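## Task

Secure the tube in the vise, then draw the blue-handled pin out of it without the clamped tube shifting. The entire pin must end up resting flat on the tray's floor, lower than the tray's rim, while the tube remains clamped in its original spot. Moving the tray is allowed only if it finishes upright on the table and away from both the tube and the vise's movable jaw. The task fails if, at the end, the robot touches the tube or the movable jaw, directly or via any loose object. Nothing may rely on the robot to stay in place at the end; release everything and back the gripper away.

## Robot and tools

Robot: one arm with six joints (waist, shoulder, elbow, wrist pitch, wrist yaw, wrist roll) and a two-finger parallel gripper. The fingers point along the gripper's own +x axis and close along its y axis. The reported end_effector_position is the spot between the finger pads, about 3 to 4 cm back from the tips.

Scene frame: origin on the table surface under the arm's base, +z up, +y to the left when facing along +x. Positions are in metres, quaternions are given as wxyz, velocities in m/s and rad/s. The base may sit tilted on the table, and the printed hand position can be off, more so when the arm is stretched far.

A motion row is a single list of 7 numbers, each between -1 and 1: dx, dy, dz, rx, ry, rz, opening. The first six are an offset, not a pose: a displacement expressed in the gripper's own axes, counted from the gripper pose in the latest result that reported it (before any such result exists in a scene, or for the second and later calls within one reply, counted from wherever the arm is when the action begins). Scale: 1.0 equals 0.6 m for dx, dy, dz and 180 degrees for rotation; rx, ry, rz form one rotation vector. Every row in an action is counted from that same reference, not from the row before it, so all-zero offsets pull the arm back to the reference rather than holding still. The seventh number, opening, is absolute: +1 is fully open (0.088 m), about -0.80 is where empty fingers touch, and anything lower down to -1 adds nothing. Closing fully takes at least about 0.5 s.

Tools:
- execute_actions, argument "actions": a list holding at most one item, plus optional "pictures" (true/false). An empty list just reports the state. An item {"rows": [...], "steps": n} runs 1 to 15 rows over n control steps (n at most 15, default 15, each step 1/30 s); each row lasts one step, and the final row repeats to fill the remaining steps. An item {"steps": n} without rows is a pause of up to 300 steps counted from the previous result, with your own thinking time included. A refused call moves nothing.
- move, arguments "target" (one 7-number row, offsets as above) and "speed" (m/s, 0.002 to 0.5, default 0.25; rotation capped at twice that in rad/s). It drives the gripper along a straight line for 0.5 to 10 s; beyond 10 s it halts short. The opening is applied when the move starts. It does not slow for obstacles, and the real gripper may lag, drift or exceed the speed, especially near full arm extension. Faster moves and targets set deeper past a contact hit and press harder.
- wait, argument "seconds" (0 to 10): lets time pass with no new command.
- zoom_image, arguments "camera" ("cam_high" or "cam_low") and "region" [x0, y0, x1, y1] in pixels of that camera's 504x504 image, origin at top-left, region no larger than 504 by 504.
- finished_scene, argument "scene": the number of the current scene. Irreversible; its result reports success and gives the next task.

Reading results: the state line holds pose and velocities. Joint positions and velocities list the six joints in rad and rad/s, then the finger-pad gap in m. Joint ranges: waist -3.054 to 3.054, shoulder 0 to 3.142, elbow 0 to 2.356, wrist pitch and yaw -1.571 to 1.571, wrist roll -3.142 to 3.142. grip_measured is the measured opening on the command scale; to keep hold of something, command a value clearly below it (further below squeezes harder, up to roughly 34 N per pad). Readings may carry a constant error near 1 mm. "pose unreachable" means the clearance check (which treats the mount under the base as arm) altered or blocked a command; HELD marks the steps affected. "Hand target" shows where the controller is currently heading. A move adds a "move:" line with its ending (done, off_target, moving, held, fault), the limits that acted (paced = pose clipped; held = some steps blocked, after which the arm may jump ahead fast), and distance from target. Cameras cam_high and cam_low come with results unless pictures is false.

Motion behaviour: each step the commanded pose is clamped to within 70 mm and 16 degrees of the measured pose; after an action ends the arm only continues to that last clamped pose, so large moves need several calls. Friction can leave the gripper short or slightly tilted, and tiny moves may not happen; check the result and correct tilt. If position and orientation conflict, position wins.

Avoid: contact torque reaching a joint's load limit (waist 17.8, shoulder 22, elbow 22, wrist pitch 5.8, wrist yaw 5.78, wrist roll 5.42 N m, held weight included) stops the arm for 10 s. Holding loads heats motors; a MOTOR HOT warning appears from 50 °C, and at 95 °C the arm is held and may later lose power and go limp. Don't drop, slam or shove objects hard, don't push anything off the table, and remember loose objects may get nudged by outside disturbances. A blocked arm keeps pushing until given a new command.

Each tool is called after "Emit:" by a JSON object that holds its "api" and its "payload".

## Session

Emit:
{"api": "execute_actions", "payload": {"actions": []}}

Scene clock: 0.00 s of 6060.00 s.
end_effector_position=(+0.1617, -0.4371, +0.1650) grip_measured=+0.823 end_effector_quat_wxyz=(+0.819, -0.326, +0.469, -0.054) end_effector_velocity=(+0.001, +0.005, -0.001) end_effector_angular_velocity=(+0.021, -0.010, +0.016)
Joint positions: [-1.364  2.028  1.271 -0.256 -0.439 -1.64   0.079]
Joint velocities: [-0.002 -0.002 -0.002 -0.022 -0.022 -0.007  0.   ]
Motor temperatures (°C, as the motors report them): [23 22 24 23 23 24]
Heat: hottest elbow 24 °C (+0.0 °C/min).
Hand target: +0.162, -0.437, +0.165; +0.819, -0.326, +0.469, -0.054

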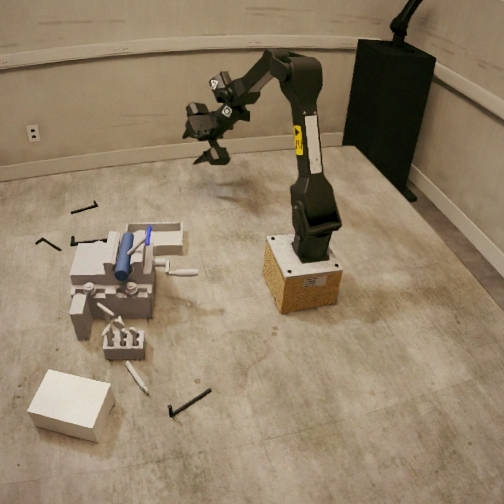

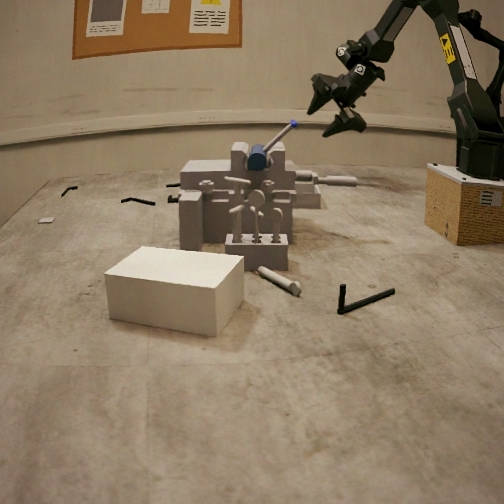

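Emit:
{"api": "zoom_image", "payload": {"camera": "cam_high", "region": [50, 200, 230, 350]}}

Emit:
{"api": "zoom_image", "payload": {"camera": "cam_low", "region": [160, 100, 380, 260]}}

Region (50, 200, 230, 350) of cam_high's 504x504 image, scaled by 2.800, with more detail than that image has.

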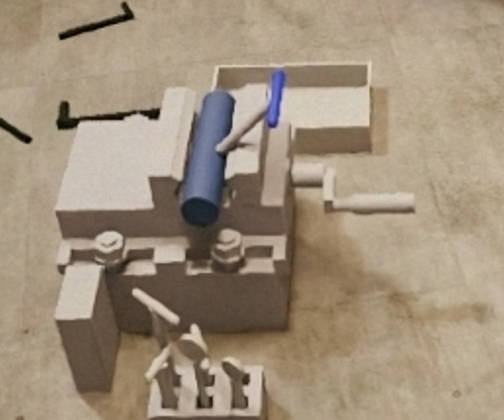

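Region (160, 100, 380, 260) of cam_low's 504x504 image, scaled by 2.291, with more detail than that image has; it fills the top 367 rows of this view, and the rest is white.

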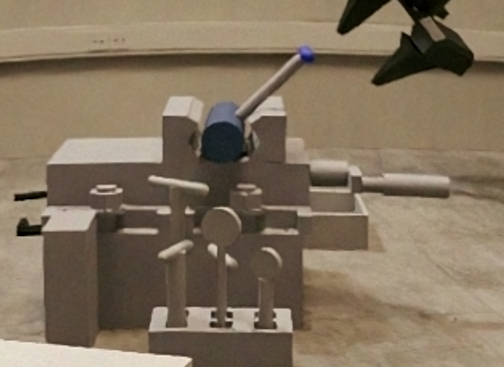

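Emit:
{"api": "move", "payload": {"target": [0,0,0,0.126,0.162,0.177,1]}}

Emit:
{"api": "move", "payload": {"target": [-0.05,0.75,0.2,0,0,0,1]}}

Scene clock: 14.70 s of 6060.00 s.
end_effector_position=(+0.1610, -0.4370, +0.1703) grip_measured=+0.986 end_effector_quat_wxyz=(+0.711, -0.002, +0.703, -0.003) end_effector_velocity=(+0.002, +0.001, +0.004) end_effector_angular_velocity=(+0.005, -0.006, +0.010)
Joint positions: [-1.22   2.446  2.18  -1.335  0.023 -1.206  0.087]
Joint velocities: [ 0.002  0.002  0.022 -0.022 -0.007 -0.007  0.   ]
Motor temperatures (°C, as the motors report them): [23 26 26 24 23 24]
Heat: hottest shoulder 26 °C (+8.2 °C/min).
Hand target: +0.162, -0.437, +0.163; +0.708, +0.003, +0.706, +0.002
Off the commanded pose: 0.005 m, 1 deg.
move: done

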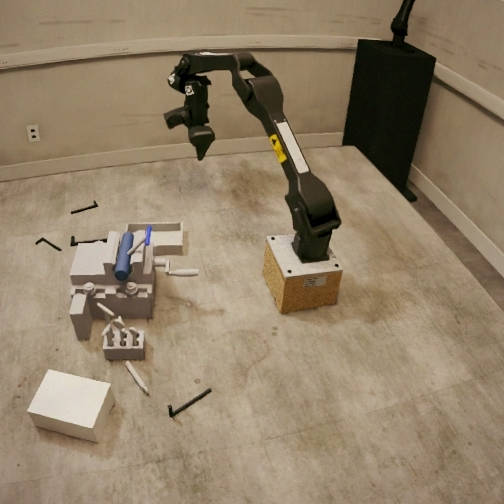

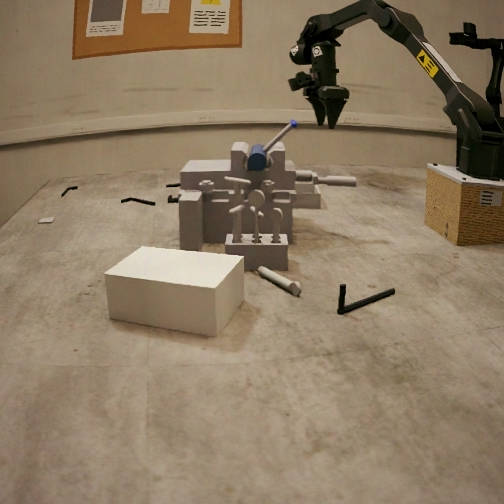

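Scene clock: 17.07 s of 6060.00 s.
end_effector_position=(+0.2834, +0.0144, +0.2006) grip_measured=+0.986 end_effector_quat_wxyz=(+0.712, +0.001, +0.702, +0.002) end_effector_velocity=(+0.000, +0.000, +0.002) end_effector_angular_velocity=(+0.007, -0.002, +0.005)
Joint positions: [ 0.01   1.684  1.194 -1.11  -0.032  0.023  0.087]
Joint velocities: [-0.002 -0.002  0.007 -0.007 -0.007 -0.007 -0.   ]
Motor temperatures (°C, as the motors report them): [23 27 26 24 23 24]
Heat: hottest shoulder 27 °C (+10.5 °C/min).
Hand target: +0.285, +0.015, +0.199; +0.709, +0.001, +0.705, +0.000
Off the commanded pose: 0.004 m, 1 deg.
move: done

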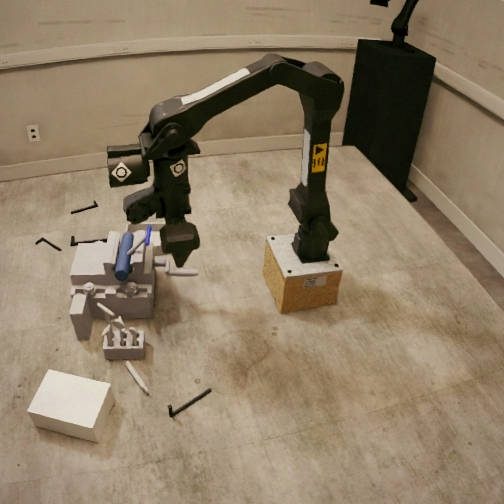

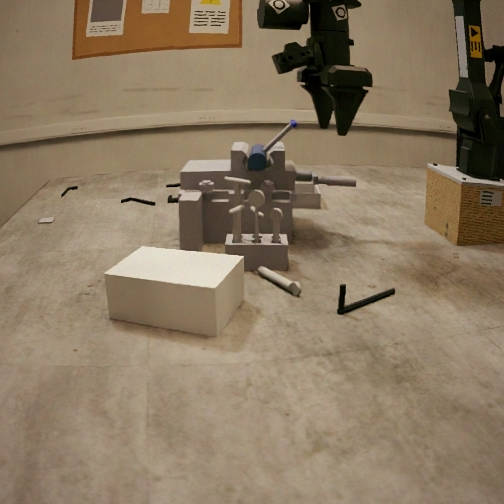

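Emit:
{"api": "move", "payload": {"target": [0.07,-0.08,0,0,0,0,1]}}

Scene clock: 20.47 s of 6060.00 s.
end_effector_position=(+0.2868, -0.0333, +0.1647) grip_measured=+0.986 end_effector_quat_wxyz=(+0.719, +0.000, +0.695, +0.001) end_effector_velocity=(-0.001, -0.003, +0.001) end_effector_angular_velocity=(-0.006, +0.003, -0.015)
Joint positions: [-0.148  1.73   1.091 -0.945 -0.028 -0.134  0.087]
Joint velocities: [-0.007 -0.002  0.002 -0.007  0.007  0.007 -0.   ]
Motor temperatures (°C, as the motors report them): [23 27 27 24 23 24]
Heat: hottest shoulder 27 °C (+8.8 °C/min).
Hand target: +0.283, -0.034, +0.159; +0.712, +0.001, +0.702, +0.001
Off the commanded pose: 0.007 m, 1 deg.
move: done

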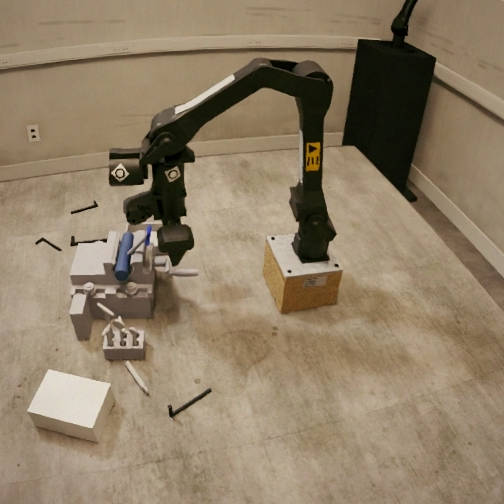

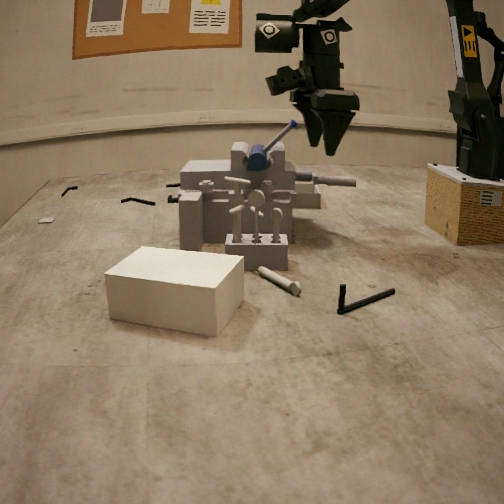

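Emit:
{"api": "move", "payload": {"target": [0.1,0.02,-0.05,0,0,0,1], "speed": 0.1}}

Emit:
{"api": "zoom_image", "payload": {"camera": "cam_high", "region": [100, 200, 250, 320]}}

Emit:
{"api": "zoom_image", "payload": {"camera": "cam_low", "region": [220, 100, 400, 240]}}

Scene clock: 27.73 s of 6060.00 s.
end_effector_position=(+0.2696, -0.0246, +0.1126) grip_measured=+0.986 end_effector_quat_wxyz=(+0.733, -0.001, +0.681, -0.003) end_effector_velocity=(-0.006, +0.002, -0.002) end_effector_angular_velocity=(+0.007, +0.016, +0.025)
Joint positions: [-0.12   1.73   0.857 -0.672 -0.026 -0.102  0.087]
Joint velocities: [ 0.002 -0.002 -0.012 -0.007 -0.007 -0.022 -0.   ]
Motor temperatures (°C, as the motors report them): [23 27 27 24 23 24]
Heat: hottest shoulder 27 °C (+6.5 °C/min).
Hand target: +0.258, -0.021, +0.104; +0.719, +0.000, +0.695, +0.001
Off the commanded pose: 0.014 m, 2 deg.
move: off_target

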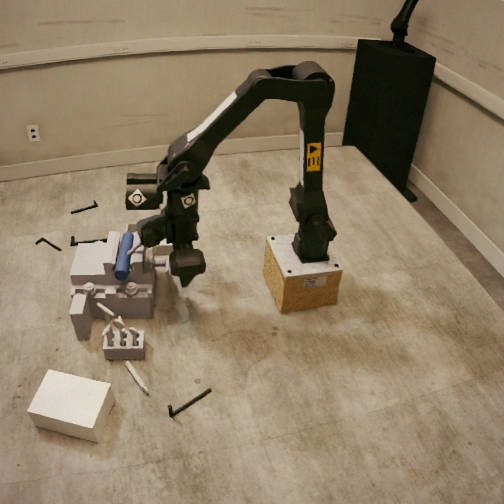

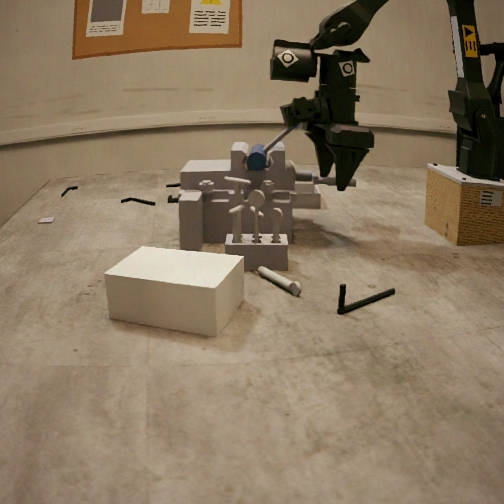

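Region (100, 200, 250, 320) of cam_high's 504x504 image, scaled by 3.360, with more detail than that image has; it fills the top 403 rows of this view, and the rest is white.

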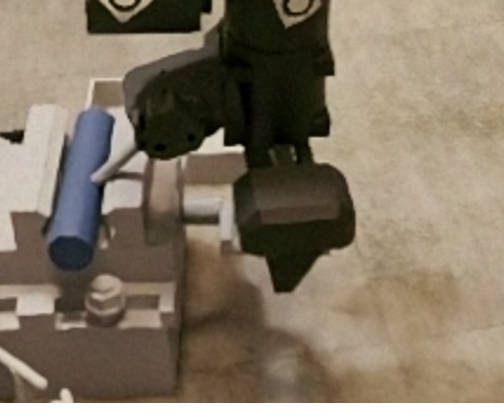

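Region (220, 100, 400, 240) of cam_low's 504x504 image, scaled by 2.800, with more detail than that image has.

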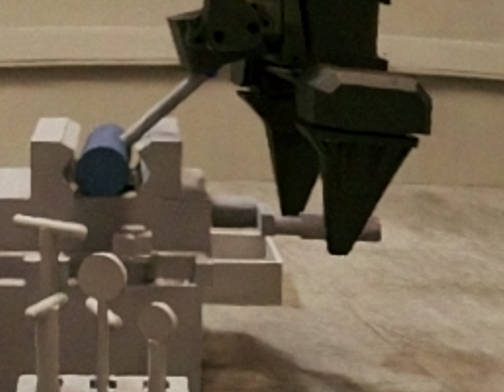

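Emit:
{"api": "move", "payload": {"target": [-0.08,0,-0.03,0,0,0,1]}}

Emit:
{"api": "move", "payload": {"target": [0,0,0,-0.93,0,0,1], "speed": 0.5}}

Emit:
{"api": "move", "payload": {"target": [0.1,0,0,0,0,0,1], "speed": 0.1}}

Emit:
{"api": "zoom_image", "payload": {"camera": "cam_high", "region": [100, 200, 250, 320]}}

Emit:
{"api": "zoom_image", "payload": {"camera": "cam_low", "region": [220, 100, 400, 240]}}

Scene clock: 37.90 s of 6060.00 s.
end_effector_position=(+0.2468, -0.0228, +0.1562) grip_measured=+0.986 end_effector_quat_wxyz=(+0.729, -0.000, +0.685, -0.002) end_effector_velocity=(-0.002, +0.001, -0.000) end_effector_angular_velocity=(+0.007, +0.006, +0.020)
Joint positions: [-0.126  1.566  0.884 -0.874 -0.026 -0.108  0.087]
Joint velocities: [-0.002 -0.002 -0.002 -0.007 -0.007 -0.022  0.   ]
Motor temperatures (°C, as the motors report them): [23 26 27 24 23 24]
Heat: hottest elbow 27 °C (+4.7 °C/min).
Hand target: +0.248, -0.024, +0.160; +0.733, -0.001, +0.681, -0.003
Off the commanded pose: 0.004 m, 1 deg.
move: done

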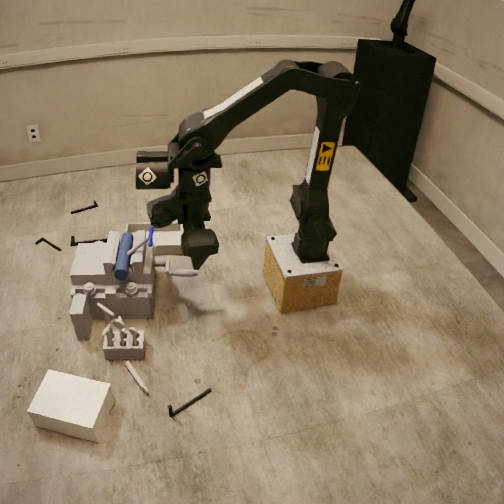

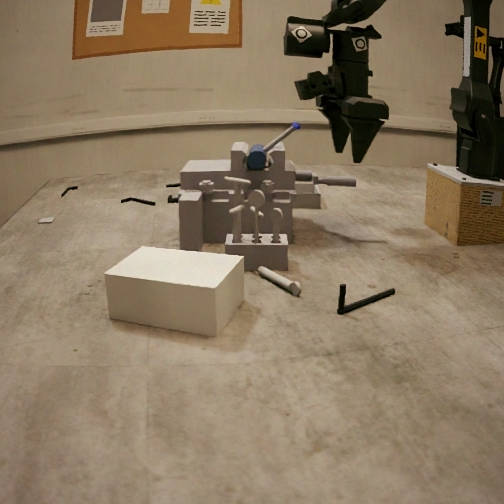

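Scene clock: 41.37 s of 6060.00 s.
end_effector_position=(+0.2468, -0.0229, +0.1562) grip_measured=+0.986 end_effector_quat_wxyz=(-0.081, +0.724, -0.079, -0.680) end_effector_velocity=(-0.002, -0.001, -0.000) end_effector_angular_velocity=(-0.006, +0.008, -0.010)
Joint positions: [-0.126  1.566  0.884 -0.874 -0.025 -3.025  0.087]
Joint velocities: [-0.002 -0.002 -0.002 -0.007  0.007  0.007 -0.   ]
Motor temperatures (°C, as the motors report them): [23 26 27 24 23 24]
Heat: hottest elbow 27 °C (+4.4 °C/min).
Hand target: +0.247, -0.023, +0.156; -0.080, +0.724, -0.077, -0.680
Off the commanded pose: 0.000 m, 0 deg.
move: done

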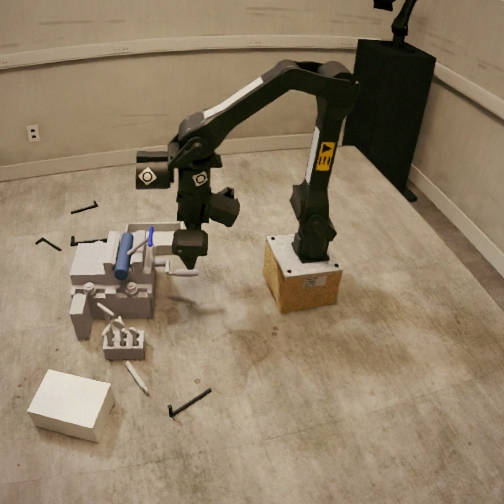

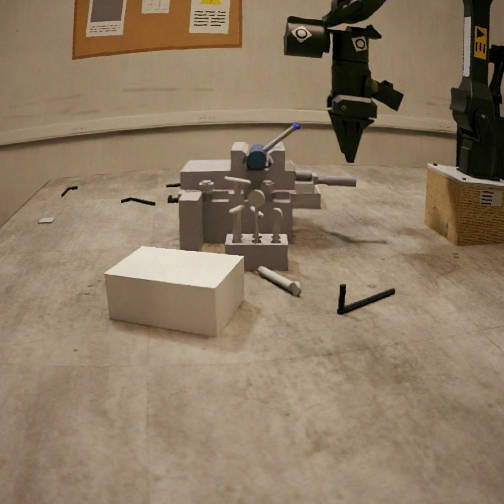

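Scene clock: 42.37 s of 6060.00 s.
end_effector_position=(+0.2539, -0.0250, +0.1011) grip_measured=+0.986 end_effector_quat_wxyz=(-0.081, +0.730, -0.079, -0.674) end_effector_velocity=(-0.003, +0.002, -0.001) end_effector_angular_velocity=(+0.023, +0.010, +0.001)
Joint positions: [-0.126  1.699  0.765 -0.604 -0.025 -3.025  0.087]
Joint velocities: [-0.007  0.002 -0.002 -0.007 -0.022 -0.007 -0.   ]
Motor temperatures (°C, as the motors report them): [23 26 27 24 23 24]
Heat: hottest elbow 27 °C (+4.2 °C/min).
Hand target: +0.250, -0.024, +0.096; -0.081, +0.724, -0.079, -0.680
Off the commanded pose: 0.006 m, 1 deg.
move: done

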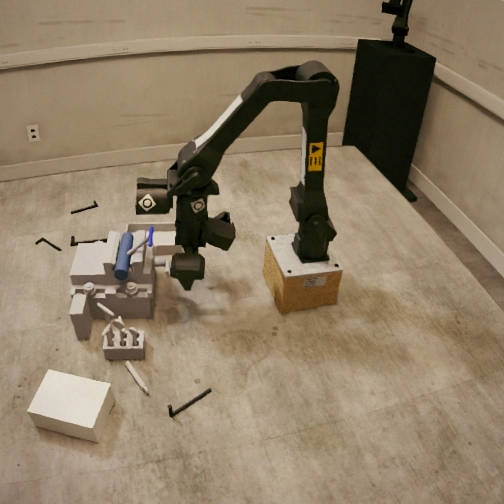

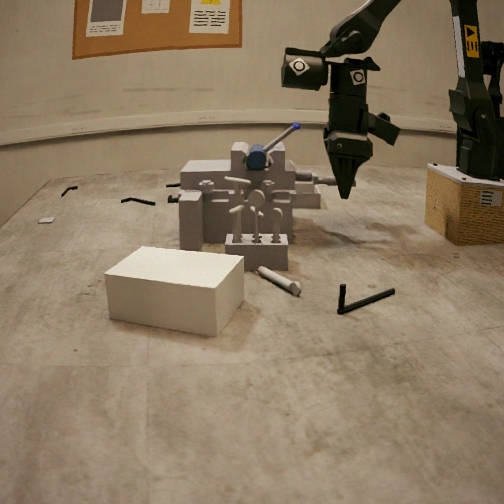

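Region (100, 200, 250, 320) of cam_high's 504x504 image, scaled by 3.360, with more detail than that image has; it fills the top 403 rows of this view, and the rest is white.

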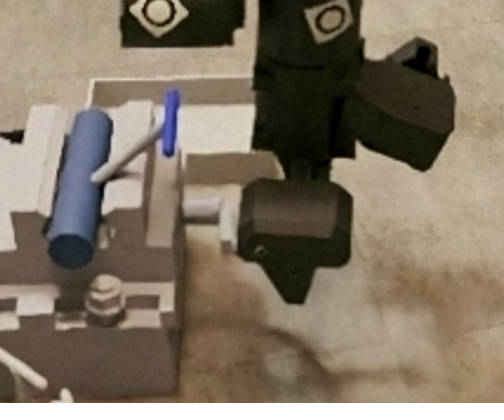

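Region (220, 100, 400, 240) of cam_low's 504x504 image, scaled by 2.800, with more detail than that image has.

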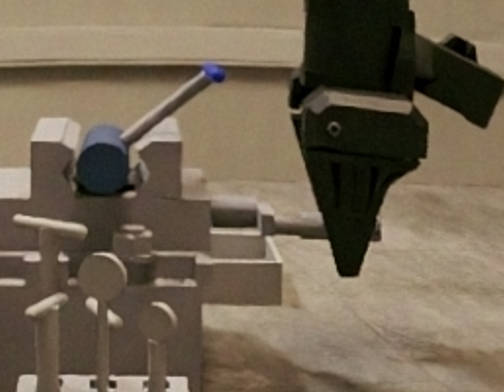

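Close on the handle.

Emit:
{"api": "move", "payload": {"target": [0.02,0,-0.015,0,0,0,-0.7], "speed": 0.05}}

Scene clock: 45.37 s of 6060.00 s.
end_effector_position=(+0.2607, -0.0108, +0.0904) grip_measured=-0.539 end_effector_quat_wxyz=(-0.086, +0.730, -0.048, -0.677) end_effector_velocity=(-0.003, +0.001, -0.002) end_effector_angular_velocity=(+0.008, +0.016, +0.005)
Joint positions: [-0.098  1.75   0.77  -0.562 -0.076 -3.032  0.013]
Joint velocities: [-0.002  0.007 -0.002 -0.007 -0.007 -0.007 -0.   ]
Motor temperatures (°C, as the motors report them): [23 26 27 24 23 24]
Heat: hottest elbow 27 °C (+4.0 °C/min).
Hand target: +0.263, -0.027, +0.090; -0.082, +0.730, -0.079, -0.674
Off the commanded pose: 0.016 m, 4 deg.
move: off_target

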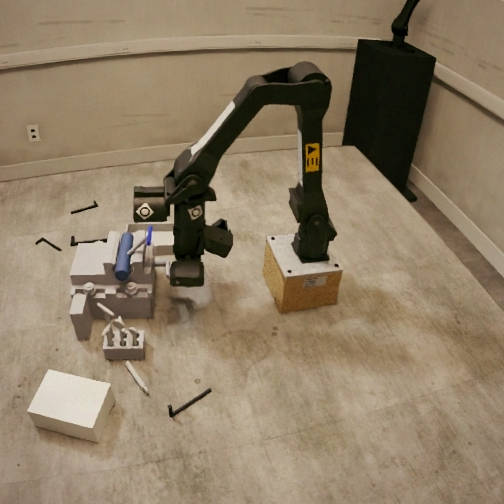

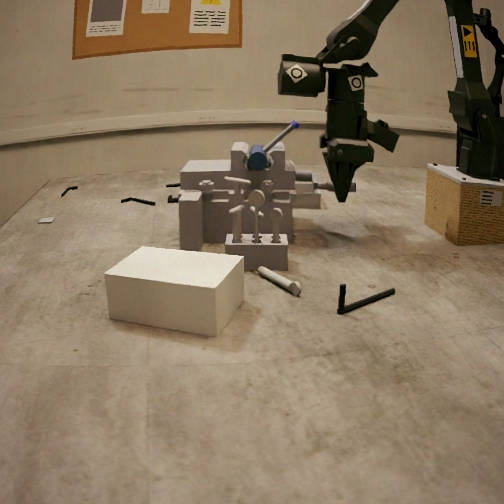

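Emit:
{"api": "execute_actions", "payload": {"actions": [{"rows":[[-0.008,0.001,0,0,0,0,-0.7],[-0.015,0.002,0,0,0,0,-0.7],[-0.023,0.005,0,0,0,0,-0.7],[-0.029,0.01,0,0,0,0,-0.7],[-0.035,0.015,0,0,0,0,-0.7],[-0.04,0.021,0,0,0,0,-0.7],[-0.045,0.027,0,0,0,0,-0.7],[-0.048,0.035,0,0,0,0,-0.7],[-0.049,0.042,0,0,0,0,-0.7],[-0.05,0.05,0,0,0,0,-0.7]],"steps":15}]}}

Emit:
{"api": "wait", "payload": {"seconds": 0.5}}

Emit:
{"api": "zoom_image", "payload": {"camera": "cam_low", "region": [220, 100, 400, 240]}}

Scene clock: 55.17 s of 6060.00 s.
end_effector_position=(+0.2570, -0.0219, +0.1226) grip_measured=-0.549 end_effector_quat_wxyz=(-0.098, +0.733, -0.019, -0.673) end_effector_velocity=(-0.008, -0.020, +0.017) end_effector_angular_velocity=(-0.026, -0.004, +0.007)
Joint positions: [-0.181  1.66   0.82  -0.703 -0.139 -3.137  0.012]
Joint velocities: [-0.071 -0.061  0.017 -0.081  0.022 -0.081 -0.   ]
Motor temperatures (°C, as the motors report them): [23 26 28 24 25 24]
Heat: hottest elbow 28 °C (+4.4 °C/min).
Hand target: +0.252, -0.041, +0.119; -0.087, +0.729, -0.051, -0.677
Off the commanded pose: 0.021 m, 4 deg.
joint sent to its limit — the command would take joint 6 (wrist roll) past its lower limit, so that joint was sent only as far as its limit.
Steps of this call (steps 1 to 279: nothing new was sent; steps 280 to 294: all 15 steps of this action). Readings (end_effector_position):
280: (+0.2607, -0.0111, +0.0897)
281: (+0.2606, -0.0109, +0.0904)
283: (+0.2603, -0.0099, +0.0955)
287: (+0.2593, -0.0122, +0.1100)
294: the state above

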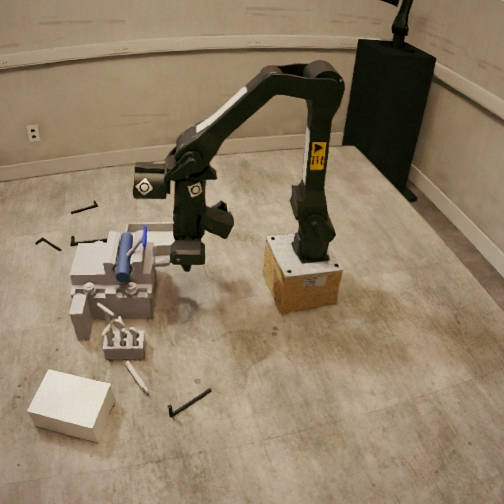

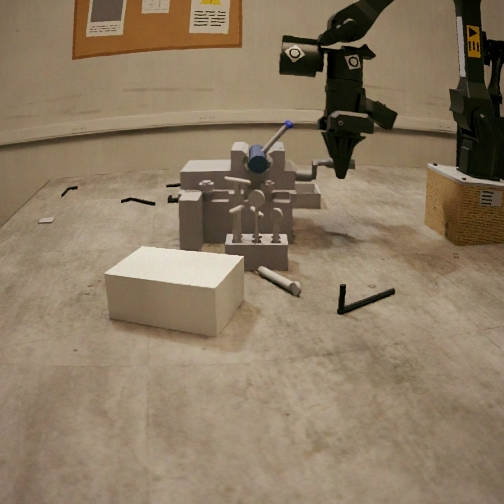

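Scene clock: 55.67 s of 6060.00 s.
end_effector_position=(+0.2565, -0.0241, +0.1243) grip_measured=-0.549 end_effector_quat_wxyz=(-0.096, +0.734, -0.020, -0.672) end_effector_velocity=(+0.001, -0.002, +0.000) end_effector_angular_velocity=(-0.009, -0.007, +0.004)
Joint positions: [-0.187  1.654  0.822 -0.709 -0.134 -3.144  0.012]
Joint velocities: [-0.002 -0.002 -0.002  0.007  0.007 -0.007  0.   ]
Motor temperatures (°C, as the motors report them): [23 26 28 24 25 24]
Heat: hottest elbow 28 °C (+4.3 °C/min).
Hand target: +0.252, -0.041, +0.119; -0.087, +0.730, -0.051, -0.676
Off the commanded pose: 0.019 m, 3 deg.
Steps of this call (steps 1 to 15: nothing new was sent). Readings (end_effector_position):
1: (+0.2568, -0.0225, +0.1231)
2: (+0.2567, -0.0230, +0.1234)
4: (+0.2566, -0.0235, +0.1238)
8: (+0.2565, -0.0239, +0.1241)
15: the state above

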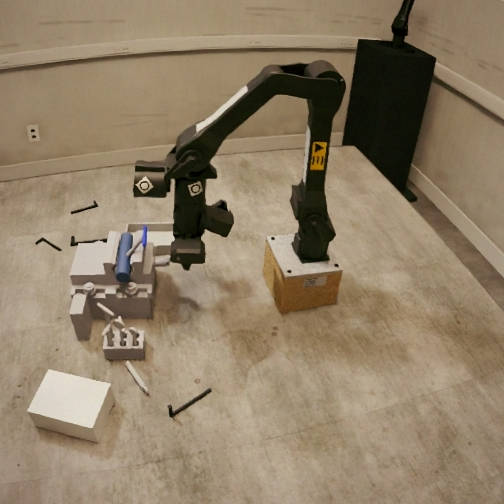

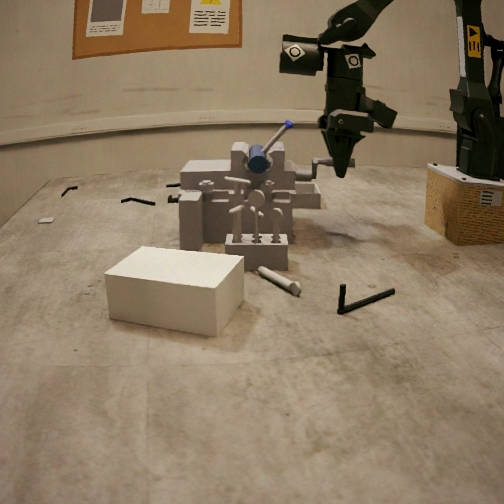

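Region (220, 100, 400, 240) of cam_low's 504x504 image, scaled by 2.800, with more detail than that image has.

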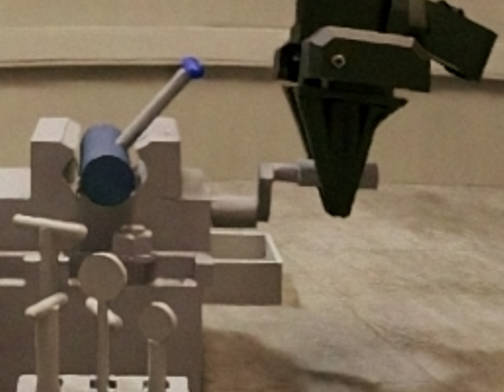

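Emit:
{"api": "execute_actions", "payload": {"actions": [{"rows":[[-0.004,0.006,0,0,0,0,-0.7],[-0.007,0.012,0,0,0,0,-0.7],[-0.009,0.019,0,0,0,0,-0.7],[-0.01,0.026,0,0,0,0,-0.7],[-0.01,0.033,0,0,0,0,-0.7],[-0.009,0.04,0,0,0,0,-0.7],[-0.007,0.047,0,0,0,0,-0.7],[-0.005,0.054,0,0,0,0,-0.7],[-0.001,0.06,0,0,0,0,-0.7],[0.003,0.066,0,0,0,0,-0.7],[0.008,0.071,0,0,0,0,-0.7],[0.013,0.076,0,0,0,0,-0.7],[0.019,0.08,0,0,0,0,-0.7],[0.026,0.083,0,0,0,0,-0.7],[0.04,0.086,0,0,0,0,-0.7]],"steps":15}], "pictures": false}}

Emit:
{"api": "wait", "payload": {"seconds": 0.7}}

Emit:
{"api": "zoom_image", "payload": {"camera": "cam_low", "region": [220, 100, 400, 240]}}

Scene clock: 64.77 s of 6060.00 s.
end_effector_position=(+0.2503, -0.0638, +0.1219) grip_measured=-0.505 end_effector_quat_wxyz=(-0.101, +0.736, -0.084, -0.665) end_effector_velocity=(-0.019, -0.188, -0.150) end_effector_angular_velocity=(-0.504, +0.050, -0.448)
Joint positions: [-0.295  1.651  0.809 -0.683 -0.053 -3.157  0.014]
Joint velocities: [-0.408  0.388 -0.295  0.769  0.52  -0.007  0.011]
Motor temperatures (°C, as the motors report them): [23 26 28 24 26 24]
Heat: hottest elbow 28 °C (+4.0 °C/min).
Hand target: +0.246, -0.070, +0.099; -0.118, +0.725, -0.094, -0.672
Off the commanded pose: 0.029 m, 7 deg.
joint sent to its limit — the command would take joint 6 (wrist roll) past its lower limit, so that joint was sent only as far as its limit.
Steps of this call (steps 1 to 258: nothing new was sent; steps 259 to 273: all 15 steps of this action). Readings (end_effector_position):
259: (+0.2569, -0.0250, +0.1255)
260: (+0.2570, -0.0252, +0.1258)
262: (+0.2567, -0.0266, +0.1268)
266: (+0.2550, -0.0327, +0.1287)
273: the state above

Scene clock: 65.47 s of 6060.00 s.
end_effector_position=(+0.2494, -0.0746, +0.1047) grip_measured=-0.491 end_effector_quat_wxyz=(-0.105, +0.732, -0.101, -0.666) end_effector_velocity=(-0.002, -0.000, -0.000) end_effector_angular_velocity=(+0.009, +0.005, +0.001)
Joint positions: [-0.324  1.705  0.785 -0.611 -0.033 -3.157  0.015]
Joint velocities: [-0.007 -0.002 -0.002 -0.007 -0.007 -0.007  0.   ]
Motor temperatures (°C, as the motors report them): [23 26 28 24 26 24]
Heat: hottest elbow 28 °C (+3.0 °C/min).
Hand target: +0.246, -0.070, +0.099; -0.118, +0.725, -0.094, -0.672
Off the commanded pose: 0.010 m, 9 deg.
Steps of this call (steps 1 to 21: nothing new was sent). Readings (end_effector_position):
1: (+0.2501, -0.0693, +0.1170)
2: (+0.2500, -0.0725, +0.1122)
4: (+0.2497, -0.0743, +0.1065)
8: (+0.2495, -0.0745, +0.1053)
21: the state above

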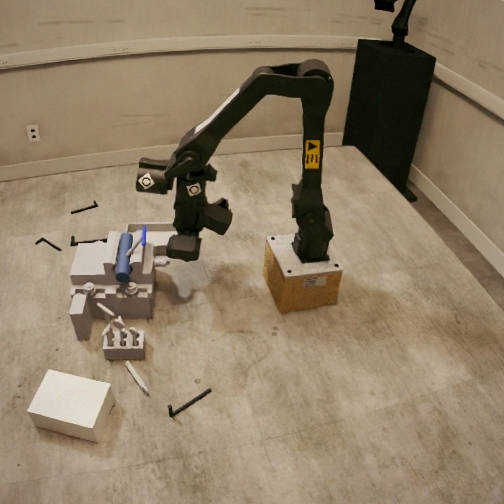

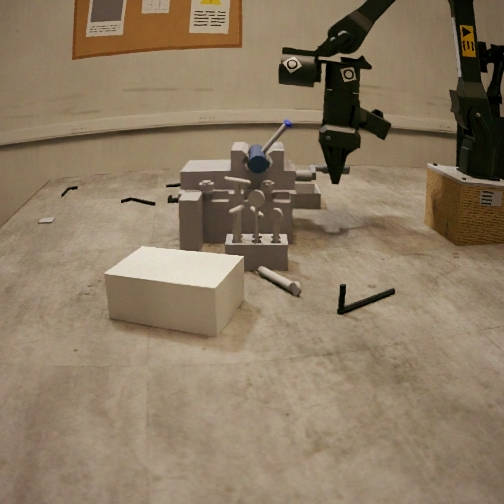

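Region (220, 100, 400, 240) of cam_low's 504x504 image, scaled by 2.800, with more detail than that image has.

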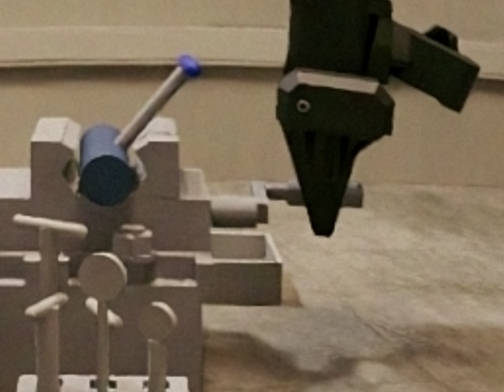

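Emit:
{"api": "execute_actions", "payload": {"actions": [{"rows":[[0.013,0.002,0,0,0,0,-0.7],[0.027,0,0,0,0,0,-0.7],[0.041,-0.006,0,0,0,0,-0.7],[0.052,-0.014,0,0,0,0,-0.7],[0.061,-0.026,0,0,0,0,-0.7],[0.066,-0.039,0,0,0,0,-0.7],[0.068,-0.053,0,0,0,0,-0.7],[0.066,-0.068,0,0,0,0,-0.7],[0.061,-0.081,0,0,0,0,-0.7],[0.052,-0.092,0,0,0,0,-0.7],[0.041,-0.101,0,0,0,0,-0.7],[0.027,-0.106,0,0,0,0,-0.7],[0.013,-0.108,0,0,0,0,-0.7]],"steps":15}], "pictures": false}}

Emit:
{"api": "wait", "payload": {"seconds": 0.7}}

Emit:
{"api": "zoom_image", "payload": {"camera": "cam_low", "region": [220, 100, 400, 240]}}

Scene clock: 75.50 s of 6060.00 s.
end_effector_position=(+0.2604, -0.0133, +0.0810) grip_measured=-0.501 end_effector_quat_wxyz=(-0.104, +0.720, -0.092, -0.680) end_effector_velocity=(+0.007, +0.100, +0.156) end_effector_angular_velocity=(+0.037, +0.017, +0.080)
Joint positions: [-0.084  1.789  0.771 -0.541 -0.038 -2.933  0.014]
Joint velocities: [ 0.349 -0.462  0.271 -0.74  -0.037  0.271 -0.002]
Motor temperatures (°C, as the motors report them): [23 25 28 24 25 24]
Heat: hottest elbow 28 °C (+1.0 °C/min).
Hand target: +0.269, -0.012, +0.096; -0.106, +0.732, -0.100, -0.666
Off the commanded pose: 0.019 m, 2 deg.
Steps of this call (steps 1 to 286: nothing new was sent; steps 287 to 301: all 15 steps of this action). Readings (end_effector_position):
287: (+0.2495, -0.0748, +0.1038)
288: (+0.2493, -0.0749, +0.1021)
290: (+0.2499, -0.0749, +0.0931)
294: (+0.2533, -0.0627, +0.0732)
301: the state above

Scene clock: 76.20 s of 6060.00 s.
end_effector_position=(+0.2612, -0.0098, +0.0899) grip_measured=-0.504 end_effector_quat_wxyz=(-0.101, +0.722, -0.091, -0.678) end_effector_velocity=(+0.002, +0.003, +0.001) end_effector_angular_velocity=(+0.021, -0.013, +0.007)
Joint positions: [-0.069  1.762  0.785 -0.577 -0.033 -2.922  0.014]
Joint velocities: [-0.002 -0.007 -0.002  0.007 -0.022 -0.007  0.   ]
Motor temperatures (°C, as the motors report them): [23 26 28 24 25 24]
Heat: hottest elbow 28 °C (+1.0 °C/min).
Hand target: +0.269, -0.012, +0.096; -0.106, +0.732, -0.100, -0.666
Off the commanded pose: 0.012 m, 2 deg.
Steps of this call (steps 1 to 21: nothing new was sent). Readings (end_effector_position):
1: (+0.2607, -0.0112, +0.0853)
2: (+0.2608, -0.0103, +0.0876)
4: (+0.2613, -0.0101, +0.0891)
8: (+0.2613, -0.0099, +0.0896)
21: the state above

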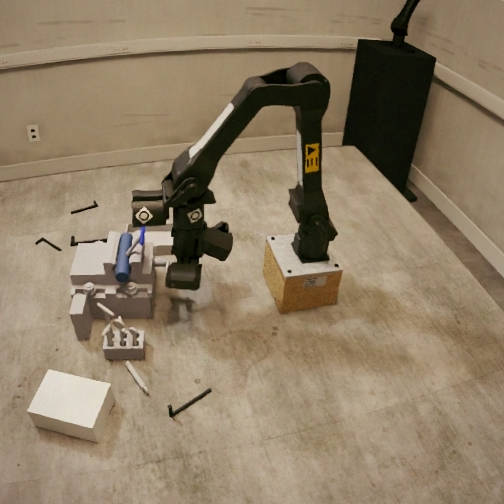

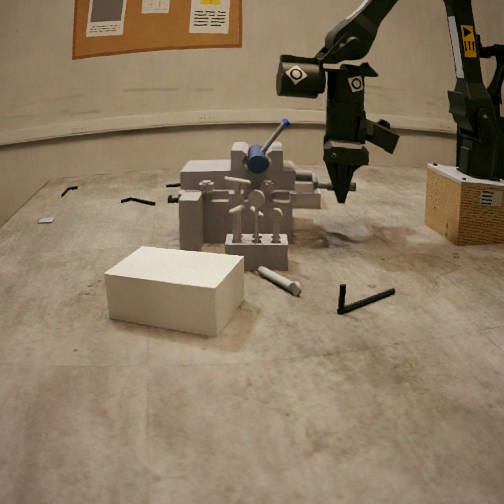

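Region (220, 100, 400, 240) of cam_low's 504x504 image, scaled by 2.800, with more detail than that image has.

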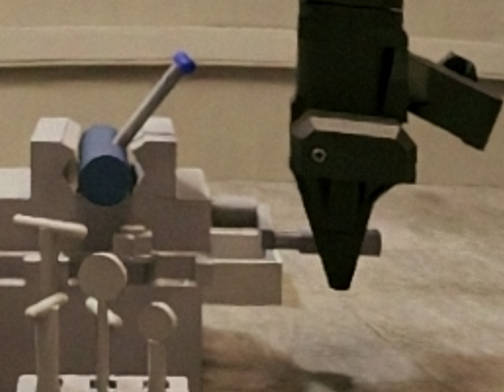

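More turns; symmetric halves.

Emit:
{"api": "execute_actions", "payload": {"actions": [{"rows":[[-0.013,-0.002,0,0,0,0,-0.7],[-0.027,0,0,0,0,0,-0.7],[-0.041,0.006,0,0,0,0,-0.7],[-0.052,0.014,0,0,0,0,-0.7],[-0.061,0.026,0,0,0,0,-0.7],[-0.066,0.039,0,0,0,0,-0.7],[-0.068,0.053,0,0,0,0,-0.7],[-0.066,0.068,0,0,0,0,-0.7],[-0.061,0.081,0,0,0,0,-0.7],[-0.052,0.092,0,0,0,0,-0.7],[-0.041,0.101,0,0,0,0,-0.7],[-0.027,0.106,0,0,0,0,-0.7],[-0.013,0.108,0,0,0,0,-0.7]],"steps":15}], "pictures": false}}

Emit:
{"api": "execute_actions", "payload": {"actions": [{"steps":20}], "pictures": false}}

Emit:
{"api": "execute_actions", "payload": {"actions": [{"rows":[[0.013,0.002,0,0,0,0,-0.7],[0.027,0,0,0,0,0,-0.7],[0.041,-0.006,0,0,0,0,-0.7],[0.052,-0.014,0,0,0,0,-0.7],[0.061,-0.026,0,0,0,0,-0.7],[0.066,-0.039,0,0,0,0,-0.7],[0.068,-0.053,0,0,0,0,-0.7],[0.066,-0.068,0,0,0,0,-0.7],[0.061,-0.081,0,0,0,0,-0.7],[0.052,-0.092,0,0,0,0,-0.7],[0.041,-0.101,0,0,0,0,-0.7],[0.027,-0.106,0,0,0,0,-0.7],[0.013,-0.108,0,0,0,0,-0.7]],"steps":15}], "pictures": false}}

Emit:
{"api": "wait", "payload": {"seconds": 0.7}}

Emit:
{"api": "zoom_image", "payload": {"camera": "cam_low", "region": [220, 100, 400, 240]}}

Scene clock: 89.83 s of 6060.00 s.
end_effector_position=(+0.2500, -0.0677, +0.1175) grip_measured=-0.510 end_effector_quat_wxyz=(-0.086, +0.735, -0.096, -0.665) end_effector_velocity=(-0.017, -0.117, -0.139) end_effector_angular_velocity=(-0.147, +0.028, -0.368)
Joint positions: [-0.287  1.66   0.798 -0.659 -0.014 -3.155  0.014]
Joint velocities: [-0.344  0.383 -0.261  0.652  0.168  0.007  0.009]
Motor temperatures (°C, as the motors report them): [23 27 29 24 25 25]
Heat: hottest elbow 29 °C (+2.0 °C/min).
Hand target: +0.241, -0.071, +0.099; -0.104, +0.721, -0.102, -0.678
Off the commanded pose: 0.023 m, 3 deg.
joint sent to its limit — the command would take joint 6 (wrist roll) past its lower limit, so that joint was sent only as far as its limit.
Steps of this call (steps 1 to 394: nothing new was sent; steps 395 to 409: all 15 steps of this action). Readings (end_effector_position):
395: (+0.2613, -0.0095, +0.0908)
396: (+0.2613, -0.0092, +0.0927)
398: (+0.2606, -0.0092, +0.1020)
402: (+0.2573, -0.0217, +0.1225)
409: the state above

Scene clock: 90.50 s of 6060.00 s.
end_effector_position=(+0.2492, -0.0731, +0.1075) grip_measured=-0.503 end_effector_quat_wxyz=(-0.090, +0.733, -0.103, -0.666) end_effector_velocity=(+0.000, -0.001, -0.001) end_effector_angular_velocity=(-0.008, +0.000, +0.009)
Joint positions: [-0.305  1.691  0.783 -0.618 -0.009 -3.157  0.014]
Joint velocities: [ 0.002  0.002 -0.002  0.007  0.007 -0.007 -0.   ]
Motor temperatures (°C, as the motors report them): [23 27 29 24 25 25]
Heat: hottest elbow 29 °C (+2.0 °C/min).
Hand target: +0.241, -0.071, +0.099; -0.104, +0.721, -0.102, -0.678
Off the commanded pose: 0.013 m, 3 deg.
Steps of this call (steps 1 to 20: nothing new was sent). Readings (end_effector_position):
1: (+0.2497, -0.0707, +0.1135)
2: (+0.2495, -0.0721, +0.1108)
4: (+0.2493, -0.0728, +0.1086)
8: (+0.2492, -0.0730, +0.1080)
20: the state above

Scene clock: 91.00 s of 6060.00 s.
end_effector_position=(+0.2597, -0.0141, +0.0786) grip_measured=-0.511 end_effector_quat_wxyz=(-0.091, +0.720, -0.095, -0.681) end_effector_velocity=(+0.008, +0.151, +0.200) end_effector_angular_velocity=(+0.016, +0.027, +0.225)
Joint positions: [-0.074  1.796  0.767 -0.533 -0.016 -2.937  0.014]
Joint velocities: [ 0.554 -0.603  0.339 -0.96  -0.022  0.33  -0.008]
Motor temperatures (°C, as the motors report them): [23 27 29 24 25 25]
Heat: hottest elbow 29 °C (+2.0 °C/min).
Hand target: +0.267, -0.011, +0.096; -0.091, +0.733, -0.102, -0.666
Off the commanded pose: 0.022 m, 2 deg.
Steps of this call (steps 1 to 15: all 15 steps of this action). Readings (end_effector_position):
1: (+0.2494, -0.0733, +0.1073)
2: (+0.2492, -0.0737, +0.1055)
4: (+0.2496, -0.0748, +0.0965)
8: (+0.2526, -0.0658, +0.0760)
15: the state above

Scene clock: 91.70 s of 6060.00 s.
end_effector_position=(+0.2609, -0.0091, +0.0906) grip_measured=-0.518 end_effector_quat_wxyz=(-0.084, +0.725, -0.093, -0.677) end_effector_velocity=(-0.002, +0.001, -0.000) end_effector_angular_velocity=(+0.007, +0.007, +0.005)
Joint positions: [-0.051  1.756  0.782 -0.576 -0.008 -2.927  0.014]
Joint velocities: [-0.002 -0.002 -0.002 -0.007 -0.007 -0.007 -0.   ]
Motor temperatures (°C, as the motors report them): [23 27 29 24 25 25]
Heat: hottest elbow 29 °C (+2.0 °C/min).
Hand target: +0.267, -0.011, +0.096; -0.091, +0.733, -0.102, -0.666
Off the commanded pose: 0.011 m, 2 deg.
Steps of this call (steps 1 to 21: nothing new was sent). Readings (end_effector_position):
1: (+0.2601, -0.0108, +0.0845)
2: (+0.2604, -0.0095, +0.0882)
4: (+0.2609, -0.0092, +0.0901)
8: (+0.2610, -0.0092, +0.0904)
21: the state above

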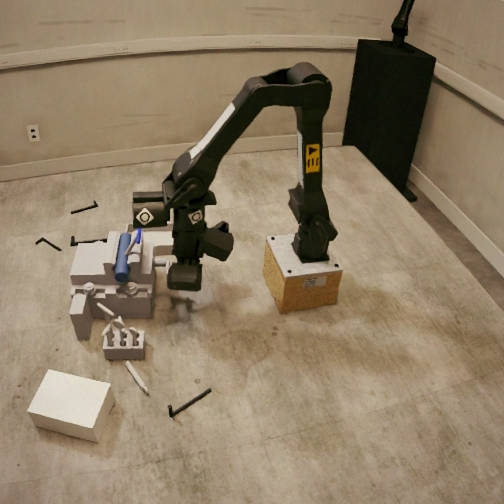

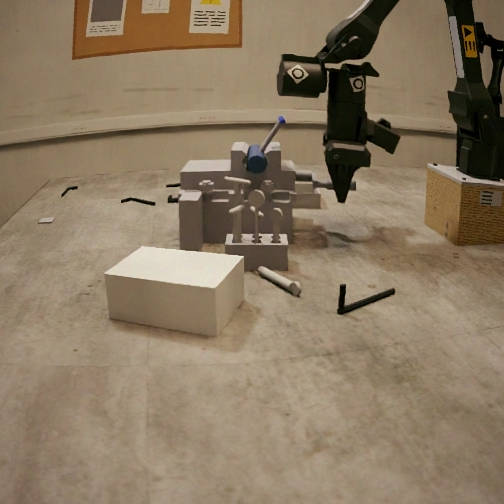

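Region (220, 100, 400, 240) of cam_low's 504x504 image, scaled by 2.800, with more detail than that image has.

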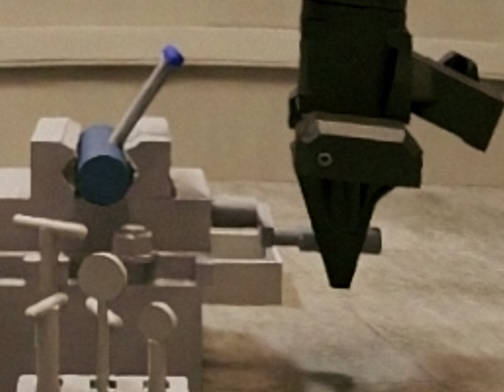

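Emit:
{"api": "execute_actions", "payload": {"actions": [{"rows":[[-0.013,-0.002,0,0,0,0,-0.7],[-0.027,0,0,0,0,0,-0.7],[-0.041,0.006,0,0,0,0,-0.7],[-0.052,0.014,0,0,0,0,-0.7],[-0.061,0.026,0,0,0,0,-0.7],[-0.066,0.039,0,0,0,0,-0.7],[-0.068,0.053,0,0,0,0,-0.7],[-0.066,0.068,0,0,0,0,-0.7],[-0.061,0.081,0,0,0,0,-0.7],[-0.052,0.092,0,0,0,0,-0.7],[-0.041,0.101,0,0,0,0,-0.7],[-0.027,0.106,0,0,0,0,-0.7],[-0.013,0.108,0,0,0,0,-0.7]],"steps":15}], "pictures": false}}

Emit:
{"api": "execute_actions", "payload": {"actions": [{"steps":20}], "pictures": false}}

Emit:
{"api": "execute_actions", "payload": {"actions": [{"rows":[[0.013,0.002,0,0,0,0,-0.7],[0.027,0,0,0,0,0,-0.7],[0.041,-0.006,0,0,0,0,-0.7],[0.052,-0.014,0,0,0,0,-0.7],[0.061,-0.026,0,0,0,0,-0.7],[0.066,-0.039,0,0,0,0,-0.7],[0.068,-0.053,0,0,0,0,-0.7],[0.066,-0.068,0,0,0,0,-0.7],[0.061,-0.081,0,0,0,0,-0.7],[0.052,-0.092,0,0,0,0,-0.7],[0.041,-0.101,0,0,0,0,-0.7],[0.027,-0.106,0,0,0,0,-0.7],[0.013,-0.108,0,0,0,0,-0.7]],"steps":15}], "pictures": false}}

Emit:
{"api": "wait", "payload": {"seconds": 0.7}}

Emit:
{"api": "zoom_image", "payload": {"camera": "cam_low", "region": [220, 100, 400, 240]}}

Scene clock: 104.93 s of 6060.00 s.
end_effector_position=(+0.2500, -0.0668, +0.1178) grip_measured=-0.521 end_effector_quat_wxyz=(-0.071, +0.736, -0.099, -0.666) end_effector_velocity=(-0.009, -0.104, -0.117) end_effector_angular_velocity=(-0.145, +0.001, -0.293)
Joint positions: [-0.269  1.657  0.796 -0.658  0.011 -3.156  0.013]
Joint velocities: [-0.3    0.325 -0.222  0.579  0.154 -0.022  0.008]
Motor temperatures (°C, as the motors report them): [23 28 29 24 24 25]
Heat: hottest elbow 29 °C (+2.0 °C/min).
Hand target: +0.242, -0.070, +0.101; -0.088, +0.723, -0.106, -0.677
Off the commanded pose: 0.021 m, 2 deg.
joint sent to its limit — the command would take joint 6 (wrist roll) past its lower limit, so that joint was sent only as far as its limit.
Steps of this call (steps 1 to 382: nothing new was sent; steps 383 to 397: all 15 steps of this action). Readings (end_effector_position):
383: (+0.2609, -0.0089, +0.0915)
384: (+0.2610, -0.0086, +0.0935)
386: (+0.2603, -0.0089, +0.1029)
390: (+0.2569, -0.0228, +0.1233)
397: the state above

Scene clock: 105.60 s of 6060.00 s.
end_effector_position=(+0.2492, -0.0721, +0.1089) grip_measured=-0.514 end_effector_quat_wxyz=(-0.074, +0.733, -0.107, -0.667) end_effector_velocity=(-0.003, -0.002, -0.001) end_effector_angular_velocity=(-0.004, +0.014, -0.001)
Joint positions: [-0.286  1.684  0.782 -0.619  0.017 -3.157  0.014]
Joint velocities: [-0.007  0.002 -0.002 -0.007  0.007 -0.007 -0.   ]
Motor temperatures (°C, as the motors report them): [23 28 29 24 24 25]
Heat: hottest elbow 29 °C (+2.0 °C/min).
Hand target: +0.242, -0.070, +0.101; -0.088, +0.723, -0.106, -0.677
Off the commanded pose: 0.011 m, 2 deg.
Steps of this call (steps 1 to 20: nothing new was sent). Readings (end_effector_position):
1: (+0.2497, -0.0695, +0.1145)
2: (+0.2495, -0.0709, +0.1120)
4: (+0.2493, -0.0717, +0.1100)
8: (+0.2492, -0.0720, +0.1094)
20: the state above

Scene clock: 106.10 s of 6060.00 s.
end_effector_position=(+0.2592, -0.0159, +0.0756) grip_measured=-0.519 end_effector_quat_wxyz=(-0.078, +0.721, -0.100, -0.681) end_effector_velocity=(+0.005, +0.217, +0.207) end_effector_angular_velocity=(+0.166, +0.108, +0.265)
Joint positions: [-0.066  1.805  0.762 -0.52   0.01  -2.942  0.014]
Joint velocities: [ 0.72  -0.603  0.403 -1.121 -0.168  0.462 -0.008]
Motor temperatures (°C, as the motors report them): [23 28 29 24 24 25]
Heat: hottest elbow 29 °C (+2.0 °C/min).
Hand target: +0.266, -0.010, +0.095; -0.075, +0.734, -0.105, -0.667
Off the commanded pose: 0.025 m, 2 deg.
Steps of this call (steps 1 to 15: all 15 steps of this action). Readings (end_effector_position):
1: (+0.2494, -0.0723, +0.1087)
2: (+0.2491, -0.0728, +0.1068)
4: (+0.2495, -0.0744, +0.0979)
8: (+0.2521, -0.0669, +0.0773)
15: the state above

Scene clock: 106.80 s of 6060.00 s.
end_effector_position=(+0.2605, -0.0087, +0.0899) grip_measured=-0.530 end_effector_quat_wxyz=(-0.068, +0.726, -0.096, -0.677) end_effector_velocity=(-0.005, -0.002, +0.001) end_effector_angular_velocity=(-0.008, +0.018, +0.019)
Joint positions: [-0.035  1.757  0.778 -0.572  0.019 -2.93   0.013]
Joint velocities: [-0.002 -0.007 -0.002 -0.022  0.007 -0.022 -0.   ]
Motor temperatures (°C, as the motors report them): [23 28 29 24 24 25]
Heat: hottest elbow 29 °C (+2.0 °C/min).
Hand target: +0.266, -0.010, +0.095; -0.076, +0.734, -0.105, -0.667
Off the commanded pose: 0.011 m, 2 deg.
Steps of this call (steps 1 to 21: nothing new was sent). Readings (end_effector_position):
1: (+0.2595, -0.0111, +0.0822)
2: (+0.2598, -0.0094, +0.0869)
4: (+0.2604, -0.0088, +0.0896)
8: (+0.2604, -0.0088, +0.0897)
21: the state above

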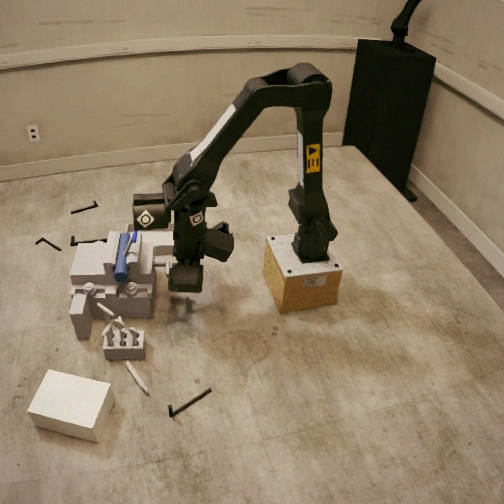

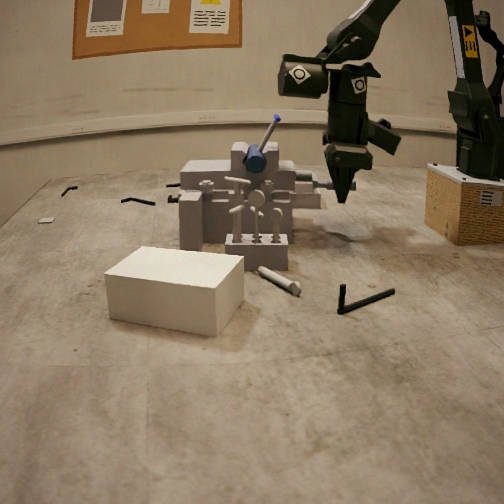

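Region (220, 100, 400, 240) of cam_low's 504x504 image, scaled by 2.800, with more detail than that image has.

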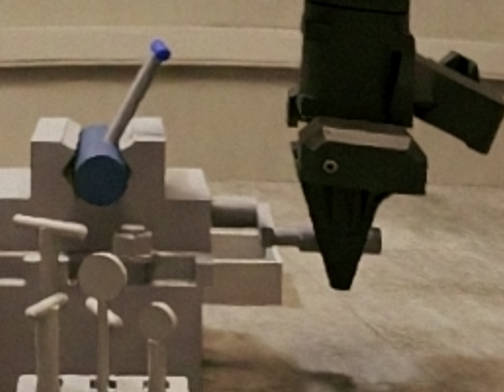

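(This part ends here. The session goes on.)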